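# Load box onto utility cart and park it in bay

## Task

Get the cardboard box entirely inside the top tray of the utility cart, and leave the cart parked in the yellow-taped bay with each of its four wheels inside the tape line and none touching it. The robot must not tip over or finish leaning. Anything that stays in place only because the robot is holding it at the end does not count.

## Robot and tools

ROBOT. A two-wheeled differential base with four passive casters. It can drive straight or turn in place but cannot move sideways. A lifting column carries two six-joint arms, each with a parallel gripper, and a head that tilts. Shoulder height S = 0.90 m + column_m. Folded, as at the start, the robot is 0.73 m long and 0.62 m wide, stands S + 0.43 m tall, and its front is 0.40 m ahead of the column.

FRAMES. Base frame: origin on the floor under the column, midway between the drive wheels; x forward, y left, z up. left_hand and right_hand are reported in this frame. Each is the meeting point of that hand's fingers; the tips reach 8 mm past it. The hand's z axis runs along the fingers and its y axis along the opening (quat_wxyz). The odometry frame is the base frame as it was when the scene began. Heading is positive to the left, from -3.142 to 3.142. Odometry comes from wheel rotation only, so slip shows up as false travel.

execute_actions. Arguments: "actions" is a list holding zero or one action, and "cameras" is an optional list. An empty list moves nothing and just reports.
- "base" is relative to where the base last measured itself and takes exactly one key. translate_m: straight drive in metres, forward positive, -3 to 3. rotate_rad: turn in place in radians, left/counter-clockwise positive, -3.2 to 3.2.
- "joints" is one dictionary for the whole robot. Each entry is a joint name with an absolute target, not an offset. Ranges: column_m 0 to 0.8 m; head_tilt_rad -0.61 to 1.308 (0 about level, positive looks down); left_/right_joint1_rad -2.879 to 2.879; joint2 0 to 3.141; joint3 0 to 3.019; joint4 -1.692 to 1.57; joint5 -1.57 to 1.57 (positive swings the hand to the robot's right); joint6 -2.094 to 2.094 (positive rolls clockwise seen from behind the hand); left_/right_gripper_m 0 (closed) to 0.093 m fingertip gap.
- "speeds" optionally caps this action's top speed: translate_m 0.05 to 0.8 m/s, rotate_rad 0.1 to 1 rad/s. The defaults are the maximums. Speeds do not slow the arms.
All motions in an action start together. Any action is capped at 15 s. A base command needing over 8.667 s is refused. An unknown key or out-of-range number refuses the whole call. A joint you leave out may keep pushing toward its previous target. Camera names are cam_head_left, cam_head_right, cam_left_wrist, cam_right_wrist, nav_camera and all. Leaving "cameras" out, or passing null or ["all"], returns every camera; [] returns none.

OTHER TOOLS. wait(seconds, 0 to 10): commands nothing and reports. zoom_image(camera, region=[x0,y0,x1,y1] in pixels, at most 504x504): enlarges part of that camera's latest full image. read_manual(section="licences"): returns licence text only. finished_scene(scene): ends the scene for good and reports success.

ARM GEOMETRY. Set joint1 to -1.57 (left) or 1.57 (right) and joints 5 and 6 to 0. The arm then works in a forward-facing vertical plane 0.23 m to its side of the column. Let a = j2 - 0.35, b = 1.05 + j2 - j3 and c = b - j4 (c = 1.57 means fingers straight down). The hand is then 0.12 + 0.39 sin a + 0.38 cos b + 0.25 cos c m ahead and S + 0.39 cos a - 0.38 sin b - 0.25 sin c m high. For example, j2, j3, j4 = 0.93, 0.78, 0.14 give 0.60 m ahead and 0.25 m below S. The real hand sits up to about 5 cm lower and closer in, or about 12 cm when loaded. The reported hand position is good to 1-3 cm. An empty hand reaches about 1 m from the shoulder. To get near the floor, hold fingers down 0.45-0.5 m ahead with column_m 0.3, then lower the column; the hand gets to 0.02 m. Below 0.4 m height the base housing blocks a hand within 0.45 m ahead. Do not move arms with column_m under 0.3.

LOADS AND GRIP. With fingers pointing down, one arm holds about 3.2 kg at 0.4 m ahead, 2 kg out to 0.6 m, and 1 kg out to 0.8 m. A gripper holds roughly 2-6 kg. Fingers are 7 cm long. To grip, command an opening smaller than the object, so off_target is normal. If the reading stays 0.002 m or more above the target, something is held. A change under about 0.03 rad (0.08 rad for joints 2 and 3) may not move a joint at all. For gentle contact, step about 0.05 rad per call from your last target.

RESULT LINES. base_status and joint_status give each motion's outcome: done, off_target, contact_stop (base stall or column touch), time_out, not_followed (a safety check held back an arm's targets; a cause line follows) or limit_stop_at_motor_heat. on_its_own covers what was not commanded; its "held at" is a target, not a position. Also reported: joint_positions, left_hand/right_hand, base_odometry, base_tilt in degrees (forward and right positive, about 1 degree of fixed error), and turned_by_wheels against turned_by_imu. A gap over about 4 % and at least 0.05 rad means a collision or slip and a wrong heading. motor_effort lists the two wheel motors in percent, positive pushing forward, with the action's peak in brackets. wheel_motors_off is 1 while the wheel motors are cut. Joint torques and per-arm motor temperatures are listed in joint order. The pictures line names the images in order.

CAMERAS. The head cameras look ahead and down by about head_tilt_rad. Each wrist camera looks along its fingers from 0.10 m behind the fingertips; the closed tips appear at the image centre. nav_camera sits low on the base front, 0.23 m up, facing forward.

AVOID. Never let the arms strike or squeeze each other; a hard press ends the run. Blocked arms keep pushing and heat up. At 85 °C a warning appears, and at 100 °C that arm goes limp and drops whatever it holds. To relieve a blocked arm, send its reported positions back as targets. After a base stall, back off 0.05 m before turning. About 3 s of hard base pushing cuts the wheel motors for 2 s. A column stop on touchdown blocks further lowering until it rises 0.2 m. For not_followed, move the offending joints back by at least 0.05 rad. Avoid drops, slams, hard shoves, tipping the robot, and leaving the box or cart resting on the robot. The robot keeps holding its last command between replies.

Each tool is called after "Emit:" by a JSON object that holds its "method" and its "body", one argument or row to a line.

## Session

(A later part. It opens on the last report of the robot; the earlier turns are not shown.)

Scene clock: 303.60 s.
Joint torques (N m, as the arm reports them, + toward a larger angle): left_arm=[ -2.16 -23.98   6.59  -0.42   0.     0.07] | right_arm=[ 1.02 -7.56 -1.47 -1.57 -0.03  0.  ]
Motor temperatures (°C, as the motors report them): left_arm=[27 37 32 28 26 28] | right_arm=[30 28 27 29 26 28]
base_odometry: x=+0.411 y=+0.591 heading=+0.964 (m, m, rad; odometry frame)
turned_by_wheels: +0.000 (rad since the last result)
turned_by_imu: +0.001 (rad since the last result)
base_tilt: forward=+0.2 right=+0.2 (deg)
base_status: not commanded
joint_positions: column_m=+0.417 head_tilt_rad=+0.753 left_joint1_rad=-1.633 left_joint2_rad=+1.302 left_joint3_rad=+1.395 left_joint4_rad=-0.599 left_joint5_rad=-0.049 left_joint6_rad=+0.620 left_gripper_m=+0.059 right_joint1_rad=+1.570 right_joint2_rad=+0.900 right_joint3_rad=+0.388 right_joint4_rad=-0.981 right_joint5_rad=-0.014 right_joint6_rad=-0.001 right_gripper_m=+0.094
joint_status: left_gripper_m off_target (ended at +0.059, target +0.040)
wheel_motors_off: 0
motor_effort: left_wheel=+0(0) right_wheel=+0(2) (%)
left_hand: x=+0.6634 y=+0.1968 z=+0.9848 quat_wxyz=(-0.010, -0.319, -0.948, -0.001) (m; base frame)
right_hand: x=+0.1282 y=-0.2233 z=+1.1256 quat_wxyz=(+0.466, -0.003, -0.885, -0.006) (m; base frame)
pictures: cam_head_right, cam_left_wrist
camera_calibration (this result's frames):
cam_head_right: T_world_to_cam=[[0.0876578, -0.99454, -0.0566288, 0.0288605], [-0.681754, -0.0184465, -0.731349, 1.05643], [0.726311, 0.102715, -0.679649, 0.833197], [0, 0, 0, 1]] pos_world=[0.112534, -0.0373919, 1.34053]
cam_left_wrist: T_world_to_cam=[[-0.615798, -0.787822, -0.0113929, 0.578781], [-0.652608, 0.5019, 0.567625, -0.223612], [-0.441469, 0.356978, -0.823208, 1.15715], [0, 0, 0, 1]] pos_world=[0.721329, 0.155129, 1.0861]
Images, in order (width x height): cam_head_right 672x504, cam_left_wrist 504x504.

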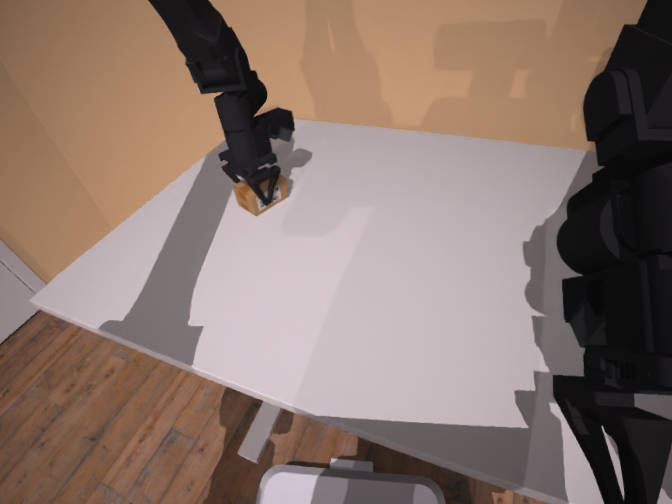

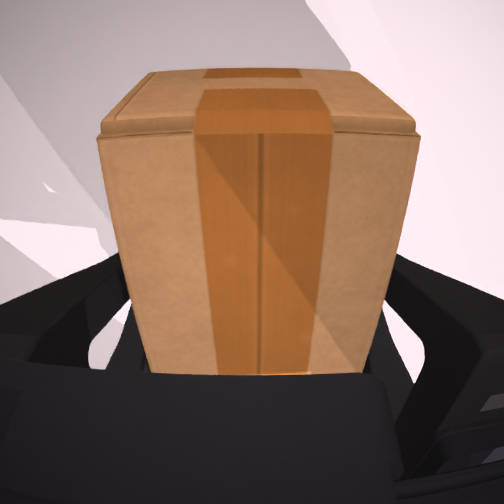

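Emit:
{"method": "execute_actions", "body": {
  "actions": [
    {"base": {"rotate_rad": 2.81}, "joints": {"column_m": 0.47, "head_tilt_rad": 0.55}}
  ]
}}

Scene clock: 394.00 s.
Joint torques (N m, as the arm reports them, + toward a larger angle): left_arm=[ -2.19 -24.03   6.6   -0.31   0.04   0.07] | right_arm=[ 0.95 -7.45 -1.54 -1.59 -0.04  0.  ]
Motor temperatures (°C, as the motors report them): left_arm=[27 38 32 28 26 28] | right_arm=[30 28 27 29 26 28]
base_odometry: x=+0.411 y=+0.591 heading=-2.509 (m, m, rad; odometry frame)
turned_by_wheels: +2.810 (rad since the last result)
turned_by_imu: +2.774 (rad since the last result)
base_tilt: forward=+0.0 right=+0.1 (deg)
base_status: done
joint_positions: column_m=+0.470 head_tilt_rad=+0.567 left_joint1_rad=-1.631 left_joint2_rad=+1.302 left_joint3_rad=+1.395 left_joint4_rad=-0.599 left_joint5_rad=-0.050 left_joint6_rad=+0.620 left_gripper_m=+0.059 right_joint1_rad=+1.570 right_joint2_rad=+0.900 right_joint3_rad=+0.388 right_joint4_rad=-0.981 right_joint5_rad=-0.014 right_joint6_rad=-0.001 right_gripper_m=+0.094
joint_status: all done
wheel_motors_off: 0
motor_effort: left_wheel=+0(44) right_wheel=+1(38) (%)
left_hand: x=+0.6634 y=+0.1978 z=+1.0376 quat_wxyz=(-0.010, -0.319, -0.948, -0.001) (m; base frame)
right_hand: x=+0.1282 y=-0.2233 z=+1.1784 quat_wxyz=(+0.466, -0.003, -0.885, -0.006) (m; base frame)
pictures: cam_head_left, cam_head_right, cam_left_wrist, cam_right_wrist, nav_camera
camera_calibration (this result's frames):
cam_head_left: T_world_to_cam=[[0.095342, -0.994684, -0.0389079, 0.0864641], [-0.546285, -0.0196078, -0.83737, 1.24872], [0.832156, 0.101091, -0.54525, 0.674844], [0, 0, 0, 1]] pos_world=[0.112339, 0.0422683, 1.41697]
cam_head_right: T_world_to_cam=[[0.0965851, -0.99454, -0.0395226, 0.00650212], [-0.535456, -0.0184465, -0.844362, 1.25231], [0.839022, 0.102715, -0.534314, 0.65189], [0, 0, 0, 1]] pos_world=[0.122978, -0.0373919, 1.40597]
cam_left_wrist: T_world_to_cam=[[-0.615185, -0.788275, -0.013049, 0.581602], [-0.653011, 0.500209, 0.568655, -0.254556], [-0.441729, 0.358349, -0.822473, 1.19942], [0, 0, 0, 1]] pos_world=[0.721384, 0.155982, 1.13884]
cam_right_wrist: T_world_to_cam=[[-0.00721487, -0.999973, 0.00150531, -0.227932], [0.0103559, 0.00143055, 0.999945, -1.17665], [-0.99992, 0.00723006, 0.0103453, 0.239357], [0, 0, 0, 1]] pos_world=[0.249879, -0.227974, 1.17445]
Images, in order (width x height): cam_head_left 672x504, cam_head_right 672x504, cam_left_wrist 504x504, cam_right_wrist 504x504, nav_camera 672x504.

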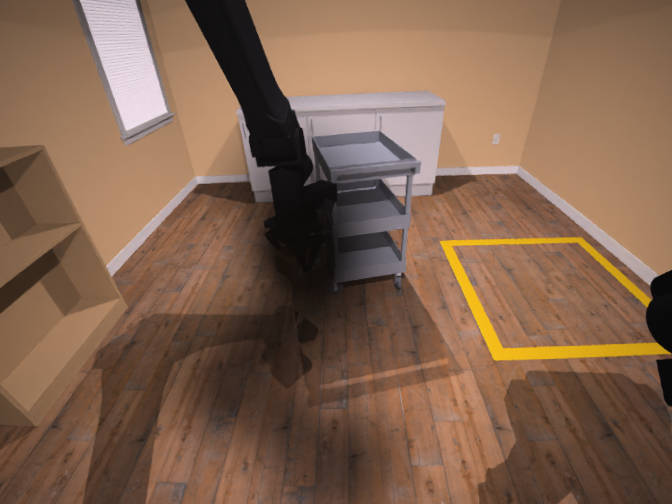

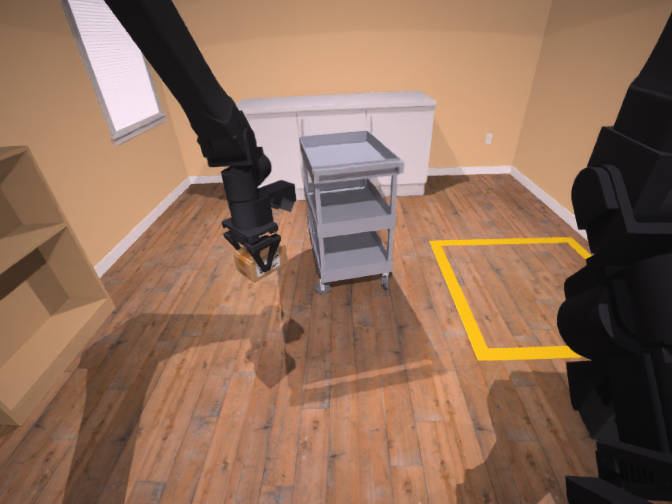

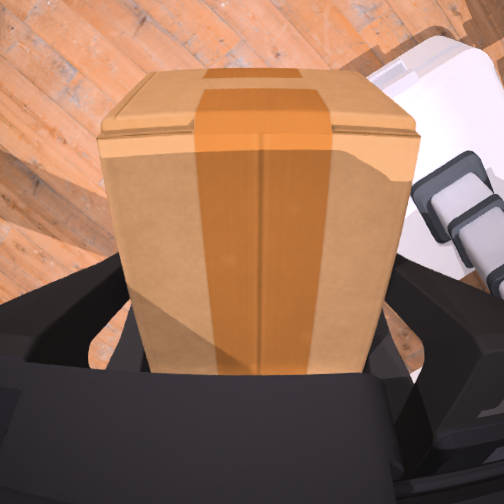

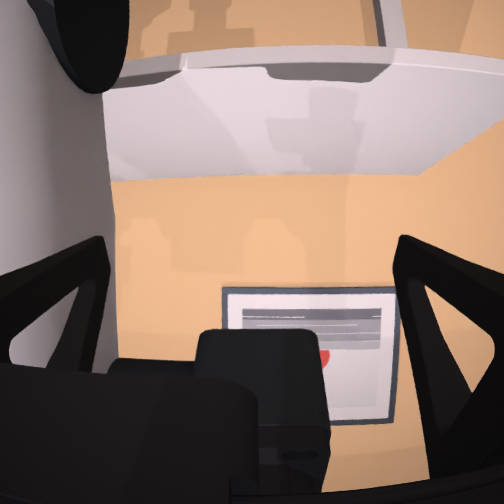

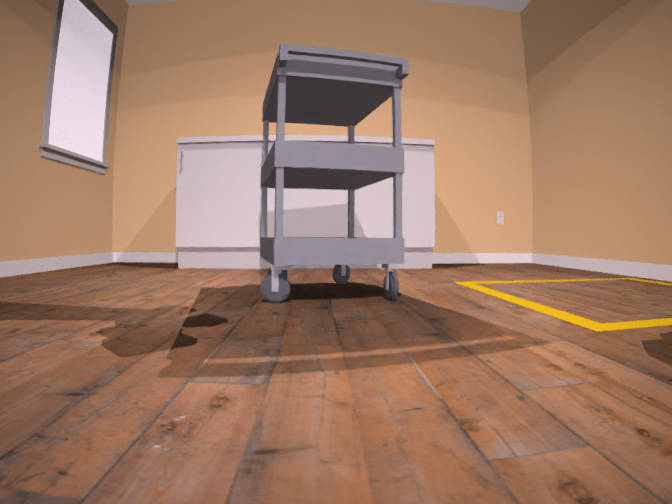

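Emit:
{"method": "zoom_image", "body": {
  "camera": "nav_camera",
  "region": [240, 220, 430, 320]
}}

Emit:
{"method": "zoom_image", "body": {
  "camera": "nav_camera",
  "region": [250, 30, 430, 140]
}}

Region (240, 220, 430, 320) of nav_camera's 672x504 image, scaled by 2.653, with more detail than that image has; it fills the top 265 rows of this view, and the rest is white.

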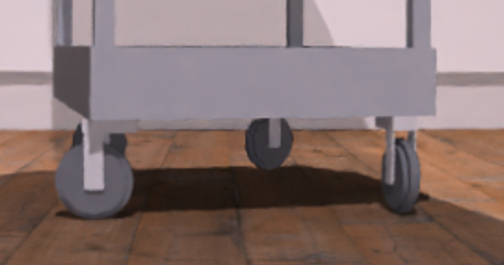

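Region (250, 30, 430, 140) of nav_camera's 672x504 image, scaled by 2.800, with more detail than that image has.

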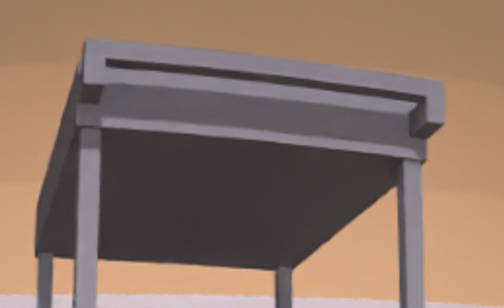

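Emit:
{"method": "execute_actions", "body": {
  "actions": [
    {"base": {"translate_m": 1.2}, "joints": {"column_m": 0.41, "head_tilt_rad": 0.9, "left_joint1_rad": -1.81, "left_joint2_rad": 1.4, "left_joint3_rad": 1.64, "left_joint4_rad": -0.76, "left_joint5_rad": -0.21, "left_joint6_rad": -1.95, "right_joint1_rad": 1.735, "right_joint2_rad": 1.1, "right_joint3_rad": 1.01, "right_joint4_rad": -0.43, "right_joint5_rad": 0.14, "right_joint6_rad": 1.37}}
  ]
}}

Scene clock: 491.43 s.
Joint torques (N m, as the arm reports them, + toward a larger angle): left_arm=[ -4.09 -25.83   9.02  -0.52  -0.2   -0.16] | right_arm=[  2.51 -16.31   4.43   0.13   0.11   0.07]
Motor temperatures (°C, as the motors report them): left_arm=[27 40 33 28 26 28] | right_arm=[30 29 28 29 26 28]
base_odometry: x=-0.557 y=-0.118 heading=-2.509 (m, m, rad; odometry frame)
turned_by_wheels: +0.000 (rad since the last result)
turned_by_imu: +0.002 (rad since the last result)
base_tilt: forward=+0.2 right=+0.2 (deg)
base_status: done
joint_positions: column_m=+0.410 head_tilt_rad=+0.901 left_joint1_rad=-1.819 left_joint2_rad=+1.402 left_joint3_rad=+1.615 left_joint4_rad=-0.757 left_joint5_rad=-0.208 left_joint6_rad=-1.940 left_gripper_m=+0.059 right_joint1_rad=+1.733 right_joint2_rad=+1.095 right_joint3_rad=+1.005 right_joint4_rad=-0.427 right_joint5_rad=+0.138 right_joint6_rad=+1.364 right_gripper_m=+0.094
joint_status: all done
wheel_motors_off: 0
motor_effort: left_wheel=+0(49) right_wheel=+0(46) (%)
left_hand: x=+0.7051 y=+0.1101 z=+0.9853 quat_wxyz=(+0.005, +0.787, -0.617, -0.001) (m; base frame)
right_hand: x=+0.5466 y=-0.1676 z=+1.0057 quat_wxyz=(-0.004, -0.599, -0.801, -0.005) (m; base frame)
pictures: cam_head_left, cam_head_right, cam_left_wrist, cam_right_wrist, nav_camera
camera_calibration (this result's frames):
cam_head_left: T_world_to_cam=[[0.0773202, -0.994684, -0.0680112, 0.125666], [-0.79059, -0.0196078, -0.612031, 0.896224], [0.607444, 0.101091, -0.787904, 0.992197], [0, 0, 0, 1]] pos_world=[0.0961249, 0.0422683, 1.33882]
cam_head_right: T_world_to_cam=[[0.078293, -0.99454, -0.0689994, 0.0462021], [-0.782652, -0.0184465, -0.622186, 0.903951], [0.617516, 0.102715, -0.779823, 0.973723], [0, 0, 0, 1]] pos_world=[0.102572, -0.0373919, 1.32495]
cam_left_wrist: T_world_to_cam=[[0.974186, 0.225383, -0.012807, -0.695128], [0.189996, -0.78795, 0.585693, -0.62306], [0.121914, -0.573007, -0.810432, 0.899452], [0, 0, 0, 1]] pos_world=[0.685907, 0.181123, 1.08496]
cam_right_wrist: T_world_to_cam=[[-0.96048, -0.27832, -0.00401206, 0.478612], [-0.229926, 0.785182, 0.574998, -0.318332], [-0.156884, 0.553197, -0.818145, 1.12298], [0, 0, 0, 1]] pos_world=[0.562682, -0.238073, 1.10372]
Images, in order (width x height): cam_head_left 672x504, cam_head_right 672x504, cam_left_wrist 504x504, cam_right_wrist 504x504, nav_camera 672x504.

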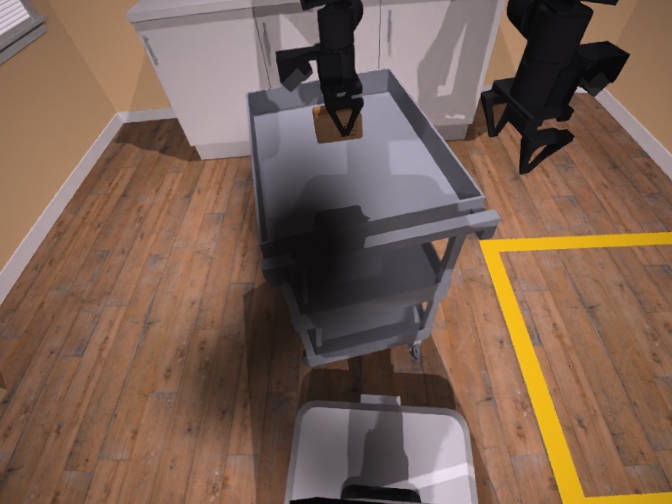

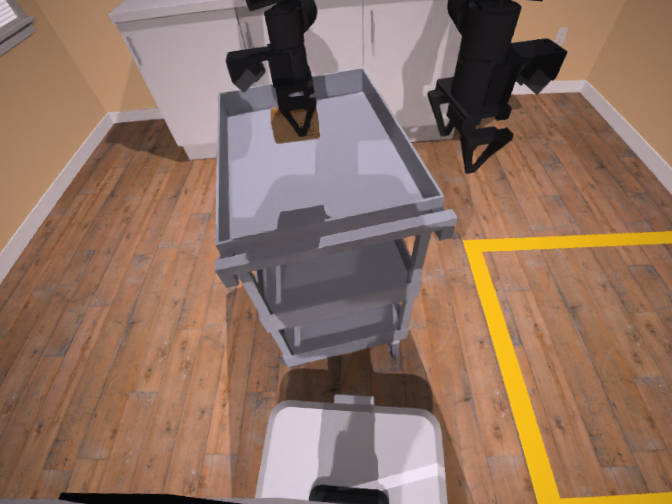

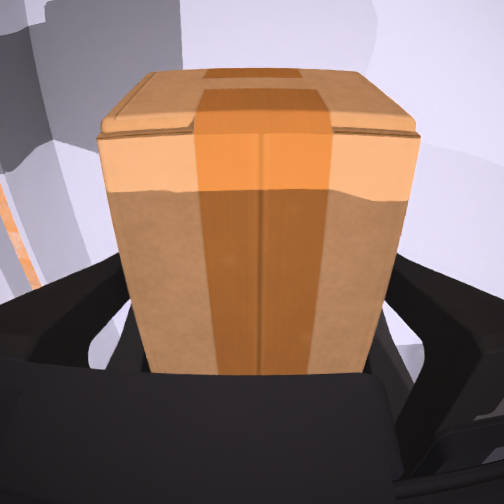

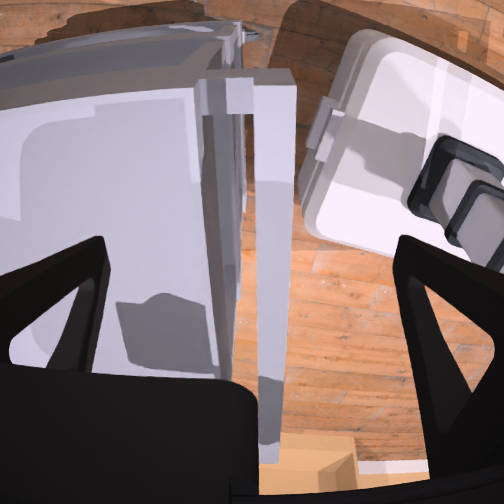

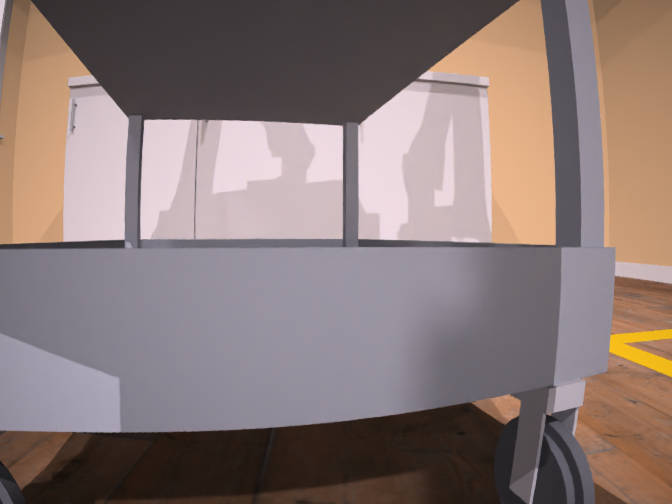

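Emit:
{"method": "zoom_image", "body": {
  "camera": "cam_right_wrist",
  "region": [150, 20, 350, 260]
}}

Emit:
{"method": "zoom_image", "body": {
  "camera": "cam_head_right",
  "region": [200, 60, 480, 300]
}}

Region (150, 20, 350, 260) of cam_right_wrist's 504x504 image, scaled by 2.100, with more detail than that image has.

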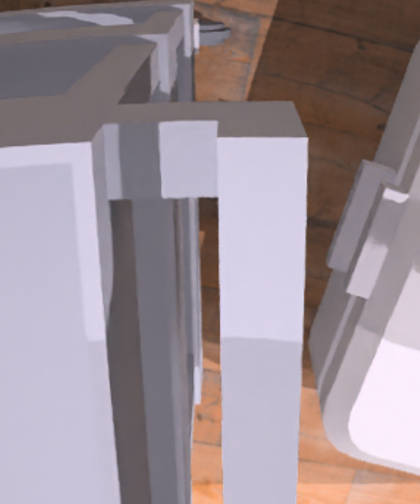

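Region (200, 60, 480, 300) of cam_head_right's 672x504 image, scaled by 1.800, with more detail than that image has; it fills the top 432 rows of this view, and the rest is white.

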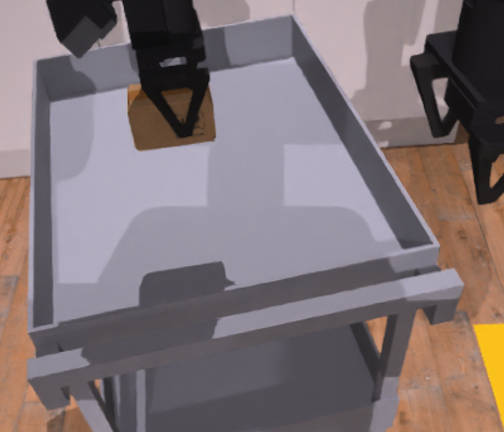

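Emit:
{"method": "execute_actions", "body": {
  "actions": [
    {"joints": {"column_m": 0.3, "right_joint1_rad": 1.84, "right_joint5_rad": 0.23, "right_joint6_rad": 1.405, "right_gripper_m": 0.093}}
  ],
  "cameras": ["cam_head_left", "cam_head_right", "cam_left_wrist", "cam_right_wrist"]
}}

Scene clock: 613.43 s.
Joint torques (N m, as the arm reports them, + toward a larger angle): left_arm=[ -3.65 -25.8    9.07  -0.55  -0.21  -0.15] | right_arm=[  2.69 -16.43   4.55   0.08   0.12   0.07]
Motor temperatures (°C, as the motors report them): left_arm=[27 42 35 28 26 28] | right_arm=[30 31 29 29 26 28]
base_odometry: x=-0.557 y=-0.118 heading=-2.509 (m, m, rad; odometry frame)
turned_by_wheels: +0.000 (rad since the last result)
turned_by_imu: +0.001 (rad since the last result)
base_tilt: forward=+0.1 right=+0.1 (deg)
base_status: not commanded
joint_positions: column_m=+0.300 head_tilt_rad=+0.901 left_joint1_rad=-1.819 left_joint2_rad=+1.402 left_joint3_rad=+1.615 left_joint4_rad=-0.757 left_joint5_rad=-0.208 left_joint6_rad=-1.940 left_gripper_m=+0.059 right_joint1_rad=+1.844 right_joint2_rad=+1.095 right_joint3_rad=+1.005 right_joint4_rad=-0.427 right_joint5_rad=+0.228 right_joint6_rad=+1.399 right_gripper_m=+0.093
joint_status: all done
wheel_motors_off: 0
motor_effort: left_wheel=+0(0) right_wheel=+1(1) (%)
left_hand: x=+0.7051 y=+0.1101 z=+0.8752 quat_wxyz=(+0.005, +0.787, -0.617, -0.001) (m; base frame)
right_hand: x=+0.5441 y=-0.1284 z=+0.9030 quat_wxyz=(-0.006, -0.591, -0.806, -0.010) (m; base frame)
pictures: cam_head_left, cam_head_right, cam_left_wrist, cam_right_wrist
camera_calibration (this result's frames):
cam_head_left: T_world_to_cam=[[0.0773202, -0.994684, -0.0680112, 0.118184], [-0.79059, -0.0196078, -0.612031, 0.828891], [0.607444, 0.101091, -0.787904, 0.905516], [0, 0, 0, 1]] pos_world=[0.0961249, 0.0422683, 1.2288]
cam_head_right: T_world_to_cam=[[0.078293, -0.99454, -0.0689994, 0.0386111], [-0.782652, -0.0184465, -0.622186, 0.835502], [0.617516, 0.102715, -0.779823, 0.887932], [0, 0, 0, 1]] pos_world=[0.102572, -0.0373919, 1.21493]
cam_left_wrist: T_world_to_cam=[[0.974186, 0.225383, -0.012807, -0.696537], [0.189996, -0.78795, 0.585693, -0.558625], [0.121914, -0.573007, -0.810432, 0.810293], [0, 0, 0, 1]] pos_world=[0.685907, 0.181123, 0.97495]
cam_right_wrist: T_world_to_cam=[[-0.955081, -0.295975, -0.0147974, 0.491146], [-0.249795, 0.777188, 0.577565, -0.283134], [-0.159445, 0.555318, -0.81621, 1.01678], [0, 0, 0, 1]] pos_world=[0.560479, -0.199222, 1.0007]
Images, in order (width x height): cam_head_left 672x504, cam_head_right 672x504, cam_left_wrist 504x504, cam_right_wrist 504x504.

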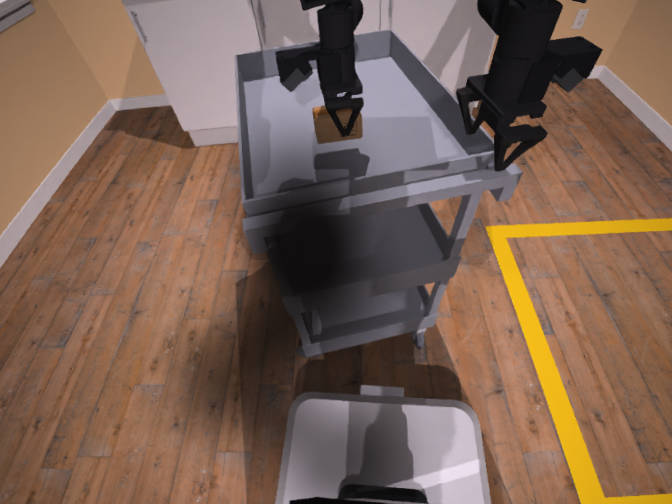

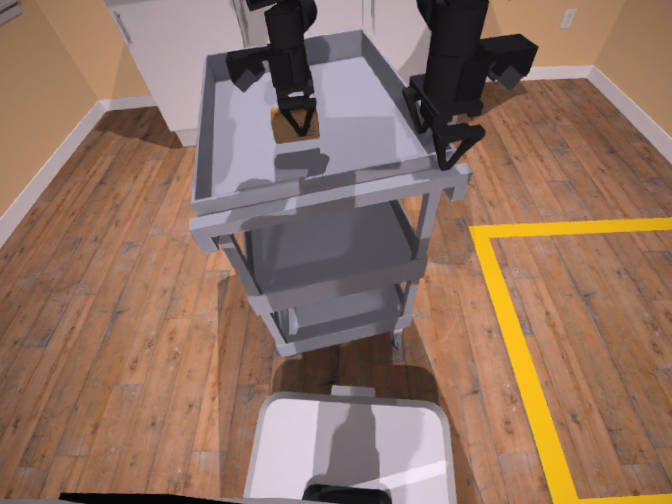

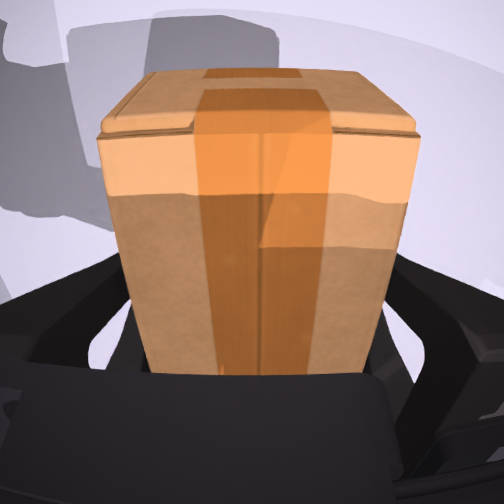

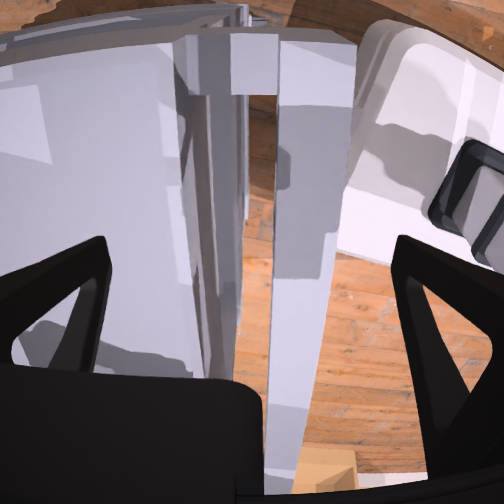

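Emit:
{"method": "zoom_image", "body": {
  "camera": "cam_head_right",
  "region": [180, 20, 480, 270]
}}

Region (180, 20, 480, 270) of cam_head_right's 672x504 image, scaled by 1.680, with more detail than that image has.

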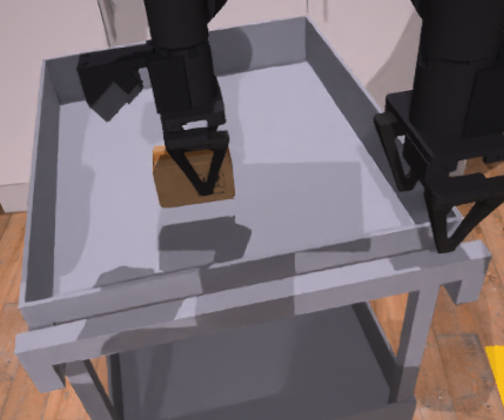

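Emit:
{"method": "execute_actions", "body": {
  "actions": [
    {"joints": {"column_m": 0.257, "head_tilt_rad": 0.8}}
  ],
  "cameras": ["cam_head_right", "cam_left_wrist", "cam_right_wrist"]
}}

Scene clock: 676.43 s.
Joint torques (N m, as the arm reports them, + toward a larger angle): left_arm=[ -3.72 -25.33   9.06  -0.55  -0.21  -0.15] | right_arm=[  2.66 -16.84   4.58   0.11   0.12   0.07]
Motor temperatures (°C, as the motors report them): left_arm=[27 43 36 27 26 28] | right_arm=[30 31 29 28 26 28]
base_odometry: x=-0.557 y=-0.118 heading=-2.509 (m, m, rad; odometry frame)
turned_by_wheels: +0.000 (rad since the last result)
turned_by_imu: +0.001 (rad since the last result)
base_tilt: forward=+0.1 right=+0.2 (deg)
base_status: not commanded
joint_positions: column_m=+0.257 head_tilt_rad=+0.816 left_joint1_rad=-1.819 left_joint2_rad=+1.402 left_joint3_rad=+1.615 left_joint4_rad=-0.757 left_joint5_rad=-0.208 left_joint6_rad=-1.940 left_gripper_m=+0.059 right_joint1_rad=+1.844 right_joint2_rad=+1.095 right_joint3_rad=+1.005 right_joint4_rad=-0.427 right_joint5_rad=+0.228 right_joint6_rad=+1.399 right_gripper_m=+0.093
joint_status: all done
wheel_motors_off: 0
motor_effort: left_wheel=+1(1) right_wheel=+1(3) (%)
left_hand: x=+0.7051 y=+0.1101 z=+0.8322 quat_wxyz=(+0.005, +0.787, -0.617, -0.001) (m; base frame)
right_hand: x=+0.5441 y=-0.1284 z=+0.8600 quat_wxyz=(-0.006, -0.591, -0.806, -0.010) (m; base frame)
pictures: cam_head_right, cam_left_wrist, cam_right_wrist
camera_calibration (this result's frames):
cam_head_right: T_world_to_cam=[[0.0839083, -0.99454, -0.0620493, 0.0267236], [-0.726561, -0.0184465, -0.686854, 0.886322], [0.681959, 0.102715, -0.724142, 0.781957], [0, 0, 0, 1]] pos_world=[0.108462, -0.0373919, 1.17668]
cam_left_wrist: T_world_to_cam=[[0.974186, 0.225383, -0.012807, -0.697088], [0.189996, -0.78795, 0.585693, -0.533435], [0.121914, -0.573007, -0.810432, 0.775437], [0, 0, 0, 1]] pos_world=[0.685907, 0.181123, 0.931941]
cam_right_wrist: T_world_to_cam=[[-0.955081, -0.295975, -0.0147974, 0.49051], [-0.249795, 0.777188, 0.577565, -0.258294], [-0.159445, 0.555318, -0.81621, 0.981677], [0, 0, 0, 1]] pos_world=[0.560479, -0.199222, 0.957695]
Images, in order (width x height): cam_head_right 672x504, cam_left_wrist 504x504, cam_right_wrist 504x504.

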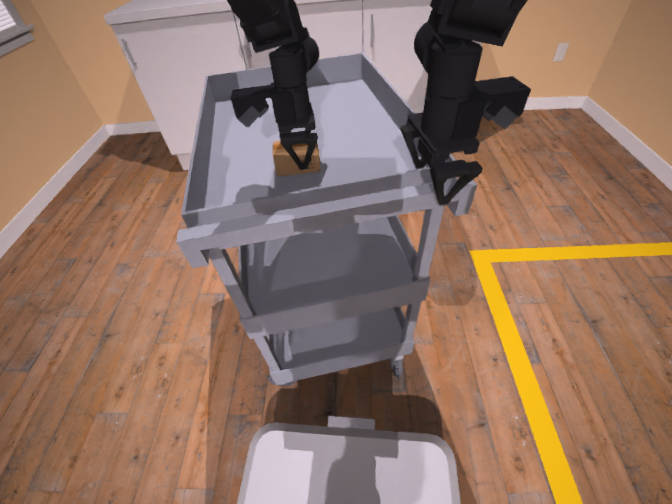

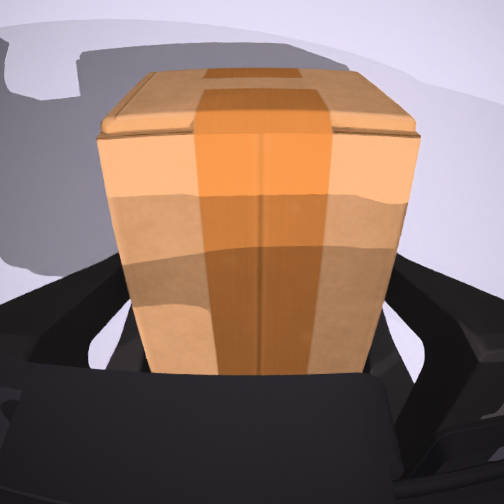

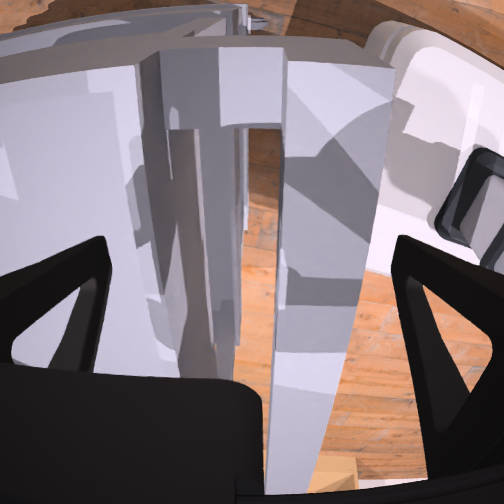

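Emit:
{"method": "execute_actions", "body": {
  "actions": [
    {"joints": {"left_gripper_m": 0.093}}
  ],
  "cameras": []
}}

Emit:
{"method": "execute_actions", "body": {
  "actions": [
    {"joints": {"left_joint2_rad": 1.27, "left_joint4_rad": -0.89}}
  ],
  "cameras": ["cam_head_right", "cam_left_wrist"]
}}

Scene clock: 724.33 s.
Joint torques (N m, as the arm reports them, + toward a larger angle): left_arm=[ -3.77 -25.11   9.    -0.55  -0.2   -0.15] | right_arm=[  2.65 -16.81   4.52   0.11   0.12   0.07]
Motor temperatures (°C, as the motors report them): left_arm=[27 43 37 27 26 28] | right_arm=[30 31 29 28 26 28]
base_odometry: x=-0.557 y=-0.118 heading=-2.509 (m, m, rad; odometry frame)
turned_by_wheels: +0.000 (rad since the last result)
turned_by_imu: +0.001 (rad since the last result)
base_tilt: forward=+0.1 right=+0.2 (deg)
base_status: not commanded
joint_positions: column_m=+0.257 head_tilt_rad=+0.816 left_joint1_rad=-1.819 left_joint2_rad=+1.402 left_joint3_rad=+1.615 left_joint4_rad=-0.757 left_joint5_rad=-0.208 left_joint6_rad=-1.940 left_gripper_m=+0.093 right_joint1_rad=+1.844 right_joint2_rad=+1.095 right_joint3_rad=+1.005 right_joint4_rad=-0.427 right_joint5_rad=+0.228 right_joint6_rad=+1.399 right_gripper_m=+0.093
joint_status: all done
wheel_motors_off: 0
motor_effort: left_wheel=+1(0) right_wheel=+0(1) (%)
left_hand: x=+0.7051 y=+0.1101 z=+0.8322 quat_wxyz=(+0.005, +0.787, -0.617, -0.001) (m; base frame)
right_hand: x=+0.5441 y=-0.1284 z=+0.8600 quat_wxyz=(-0.006, -0.591, -0.806, -0.010) (m; base frame)
pictures: none
No camera images: the call's "cameras" was empty. Leave "cameras" out to get every camera's image.

Scene clock: 725.77 s.
Joint torques (N m, as the arm reports them, + toward a larger angle): left_arm=[ -3.12 -24.79   9.43  -0.57  -0.19  -0.14] | right_arm=[  2.64 -16.84   4.54   0.1    0.12   0.07]
Motor temperatures (°C, as the motors report them): left_arm=[27 43 37 27 26 28] | right_arm=[30 31 29 28 26 28]
base_odometry: x=-0.557 y=-0.118 heading=-2.509 (m, m, rad; odometry frame)
turned_by_wheels: +0.000 (rad since the last result)
turned_by_imu: +0.000 (rad since the last result)
base_tilt: forward=+0.1 right=+0.3 (deg)
base_status: not commanded
joint_positions: column_m=+0.257 head_tilt_rad=+0.816 left_joint1_rad=-1.819 left_joint2_rad=+1.266 left_joint3_rad=+1.621 left_joint4_rad=-0.887 left_joint5_rad=-0.208 left_joint6_rad=-1.940 left_gripper_m=+0.093 right_joint1_rad=+1.844 right_joint2_rad=+1.095 right_joint3_rad=+1.005 right_joint4_rad=-0.427 right_joint5_rad=+0.228 right_joint6_rad=+1.399 right_gripper_m=+0.093
joint_status: all done
wheel_motors_off: 0
motor_effort: left_wheel=+1(1) right_wheel=+0(0) (%)
left_hand: x=+0.7183 y=+0.1263 z=+0.9134 quat_wxyz=(+0.001, +0.788, -0.616, +0.004) (m; base frame)
right_hand: x=+0.5441 y=-0.1284 z=+0.8600 quat_wxyz=(-0.006, -0.591, -0.806, -0.010) (m; base frame)
pictures: cam_head_right, cam_left_wrist
camera_calibration (this result's frames):
cam_head_right: T_world_to_cam=[[0.0839083, -0.99454, -0.0620493, 0.0267236], [-0.726561, -0.0184465, -0.686854, 0.886322], [0.681959, 0.102715, -0.724142, 0.781957], [0, 0, 0, 1]] pos_world=[0.108462, -0.0373919, 1.17668]
cam_left_wrist: T_world_to_cam=[[0.973628, 0.228142, -0.000441842, -0.723764], [0.184603, -0.786676, 0.58912, -0.570102], [0.134056, -0.573665, -0.808046, 0.838072], [0, 0, 0, 1]] pos_world=[0.69757, 0.197408, 1.01274]
Images, in order (width x height): cam_head_right 672x504, cam_left_wrist 504x504.

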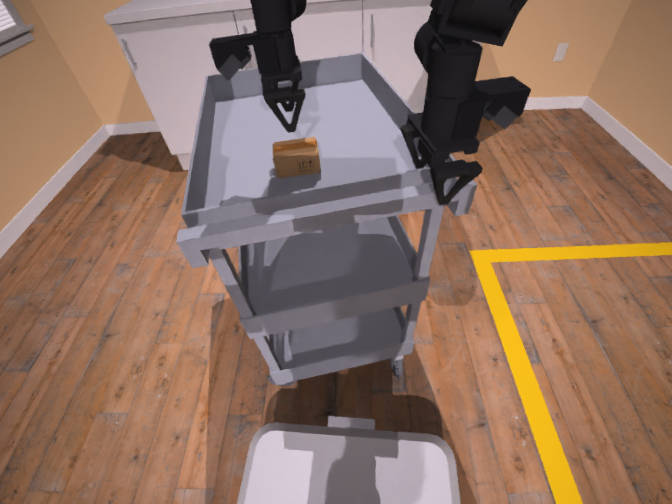

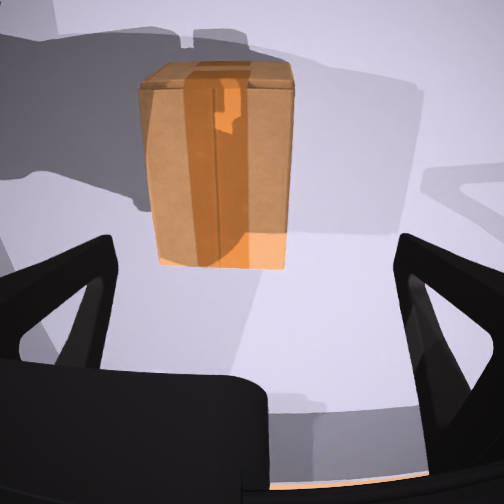

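Emit:
{"method": "execute_actions", "body": {
  "actions": [
    {"joints": {"left_joint1_rad": -1.76, "left_joint2_rad": 0.87, "left_joint3_rad": 0.79, "left_joint4_rad": -0.445, "left_joint5_rad": -0.165, "left_joint6_rad": -1.98}}
  ],
  "cameras": ["cam_head_right", "cam_left_wrist", "cam_right_wrist"]
}}

Scene clock: 742.50 s.
Joint torques (N m, as the arm reports them, + toward a larger angle): left_arm=[ -2.46 -14.97   6.11  -0.33  -0.07  -0.14] | right_arm=[  2.71 -17.11   4.55   0.17   0.11   0.07]
Motor temperatures (°C, as the motors report them): left_arm=[27 43 37 27 26 28] | right_arm=[30 31 29 28 26 28]
base_odometry: x=-0.557 y=-0.118 heading=-2.509 (m, m, rad; odometry frame)
turned_by_wheels: +0.000 (rad since the last result)
turned_by_imu: +0.001 (rad since the last result)
base_tilt: forward=+0.1 right=+0.2 (deg)
base_status: not commanded
joint_positions: column_m=+0.257 head_tilt_rad=+0.816 left_joint1_rad=-1.760 left_joint2_rad=+0.865 left_joint3_rad=+0.770 left_joint4_rad=-0.447 left_joint5_rad=-0.166 left_joint6_rad=-1.970 left_gripper_m=+0.093 right_joint1_rad=+1.844 right_joint2_rad=+1.095 right_joint3_rad=+1.005 right_joint4_rad=-0.427 right_joint5_rad=+0.228 right_joint6_rad=+1.399 right_gripper_m=+0.093
joint_status: all done
wheel_motors_off: 0
motor_effort: left_wheel=+1(1) right_wheel=-1(2) (%)
left_hand: x=+0.4678 y=+0.1741 z=+0.9044 quat_wxyz=(+0.002, +0.805, -0.593, -0.005) (m; base frame)
right_hand: x=+0.5441 y=-0.1284 z=+0.8600 quat_wxyz=(-0.006, -0.591, -0.806, -0.010) (m; base frame)
pictures: cam_head_right, cam_left_wrist, cam_right_wrist
camera_calibration (this result's frames):
cam_head_right: T_world_to_cam=[[0.0839134, -0.99454, -0.0620424, 0.0267148], [-0.726505, -0.0184465, -0.686914, 0.886393], [0.682018, 0.102715, -0.724086, 0.781885], [0, 0, 0, 1]] pos_world=[0.108468, -0.0373919, 1.17668]
cam_left_wrist: T_world_to_cam=[[0.958628, 0.284373, -0.0127954, -0.48236], [0.239222, -0.780429, 0.577671, -0.497298], [0.154288, -0.556833, -0.816169, 0.8868], [0, 0, 0, 1]] pos_world=[0.444546, 0.242865, 1.00488]
cam_right_wrist: T_world_to_cam=[[-0.955081, -0.295975, -0.0147974, 0.49051], [-0.249795, 0.777188, 0.577565, -0.258294], [-0.159445, 0.555318, -0.81621, 0.981677], [0, 0, 0, 1]] pos_world=[0.560479, -0.199222, 0.957695]
Images, in order (width x height): cam_head_right 672x504, cam_left_wrist 504x504, cam_right_wrist 504x504.

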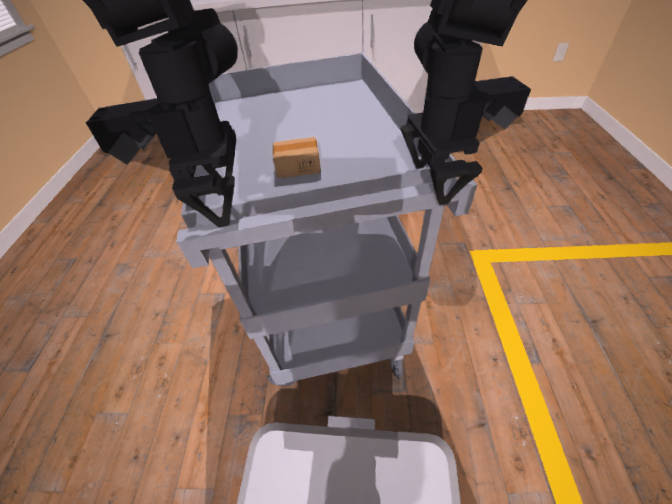

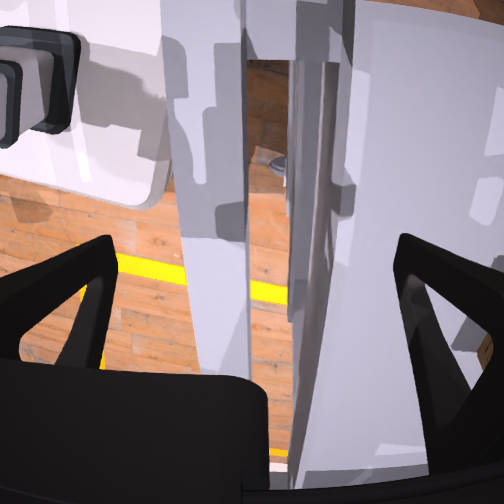

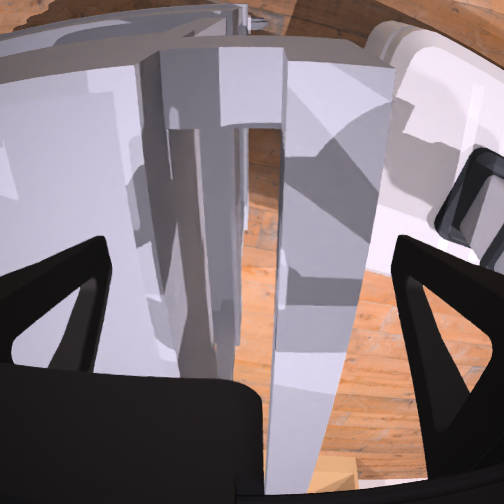

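Emit:
{"method": "execute_actions", "body": {
  "actions": [
    {"joints": {"left_joint2_rad": 0.96, "left_joint4_rad": -0.345, "column_m": 0.24}}
  ],
  "cameras": ["cam_head_right", "cam_left_wrist", "cam_right_wrist"]
}}

Scene clock: 761.73 s.
Joint torques (N m, as the arm reports them, + toward a larger angle): left_arm=[ -2.66 -15.44   4.79  -0.27  -0.06  -0.14] | right_arm=[  2.35 -17.19   4.53   0.11   0.12   0.07]
Motor temperatures (°C, as the motors report them): left_arm=[27 41 35 27 26 28] | right_arm=[30 31 29 28 26 28]
base_odometry: x=-0.557 y=-0.118 heading=-2.509 (m, m, rad; odometry frame)
turned_by_wheels: +0.000 (rad since the last result)
turned_by_imu: +0.001 (rad since the last result)
base_tilt: forward=+0.0 right=+0.4 (deg)
base_status: not commanded
joint_positions: column_m=+0.240 head_tilt_rad=+0.815 left_joint1_rad=-1.760 left_joint2_rad=+0.954 left_joint3_rad=+0.778 left_joint4_rad=-0.348 left_joint5_rad=-0.166 left_joint6_rad=-1.970 left_gripper_m=+0.093 right_joint1_rad=+1.844 right_joint2_rad=+1.095 right_joint3_rad=+1.005 right_joint4_rad=-0.427 right_joint5_rad=+0.228 right_joint6_rad=+1.399 right_gripper_m=+0.093
joint_status: all done
wheel_motors_off: 0
motor_effort: left_wheel=+1(1) right_wheel=+3(3) (%)
left_hand: x=+0.4721 y=+0.1688 z=+0.8579 quat_wxyz=(-0.003, +0.806, -0.591, +0.002) (m; base frame)
right_hand: x=+0.5439 y=-0.1284 z=+0.8428 quat_wxyz=(-0.005, -0.591, -0.806, -0.010) (m; base frame)
pictures: cam_head_right, cam_left_wrist, cam_right_wrist
camera_calibration (this result's frames):
cam_head_right: T_world_to_cam=[[0.0839247, -0.99454, -0.0620271, 0.0256419], [-0.72638, -0.0184465, -0.687046, 0.874885], [0.68215, 0.102715, -0.723962, 0.76943], [0, 0, 0, 1]] pos_world=[0.10848, -0.0373919, 1.15971]
cam_left_wrist: T_world_to_cam=[[0.957875, 0.287164, 0.00359756, -0.499741], [0.231277, -0.778763, 0.583128, -0.476777], [0.170255, -0.557732, -0.812372, 0.834507], [0, 0, 0, 1]] pos_world=[0.446878, 0.237642, 0.95775]
cam_right_wrist: T_world_to_cam=[[-0.95506, -0.296061, -0.0144313, 0.489819], [-0.249653, 0.777195, 0.577617, -0.248561], [-0.159794, 0.555262, -0.81618, 0.967814], [0, 0, 0, 1]] pos_world=[0.560403, -0.199193, 0.940552]
Images, in order (width x height): cam_head_right 672x504, cam_left_wrist 504x504, cam_right_wrist 504x504.

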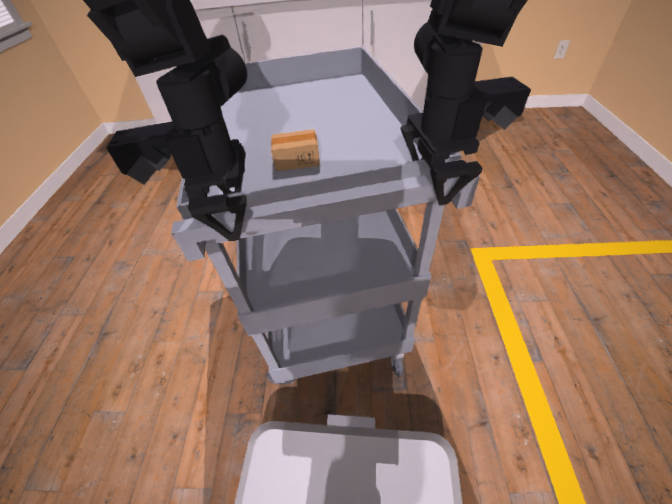

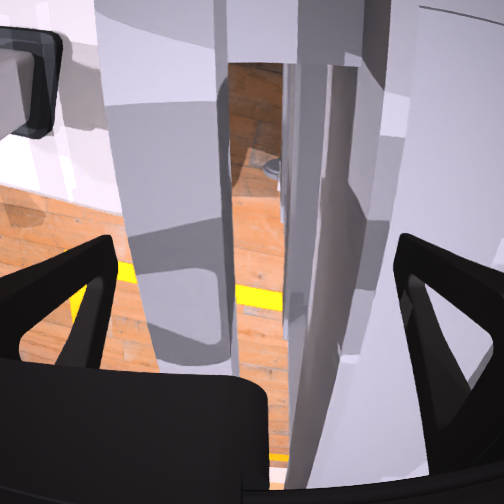

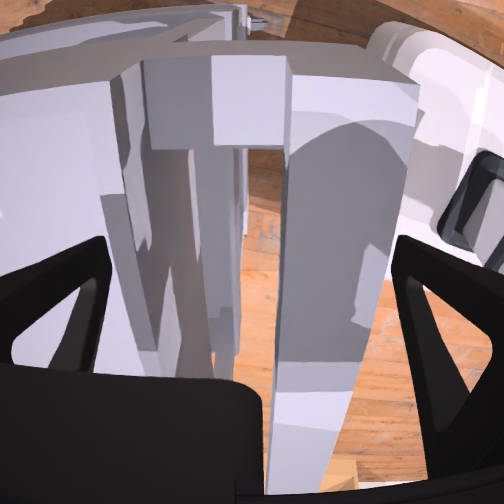

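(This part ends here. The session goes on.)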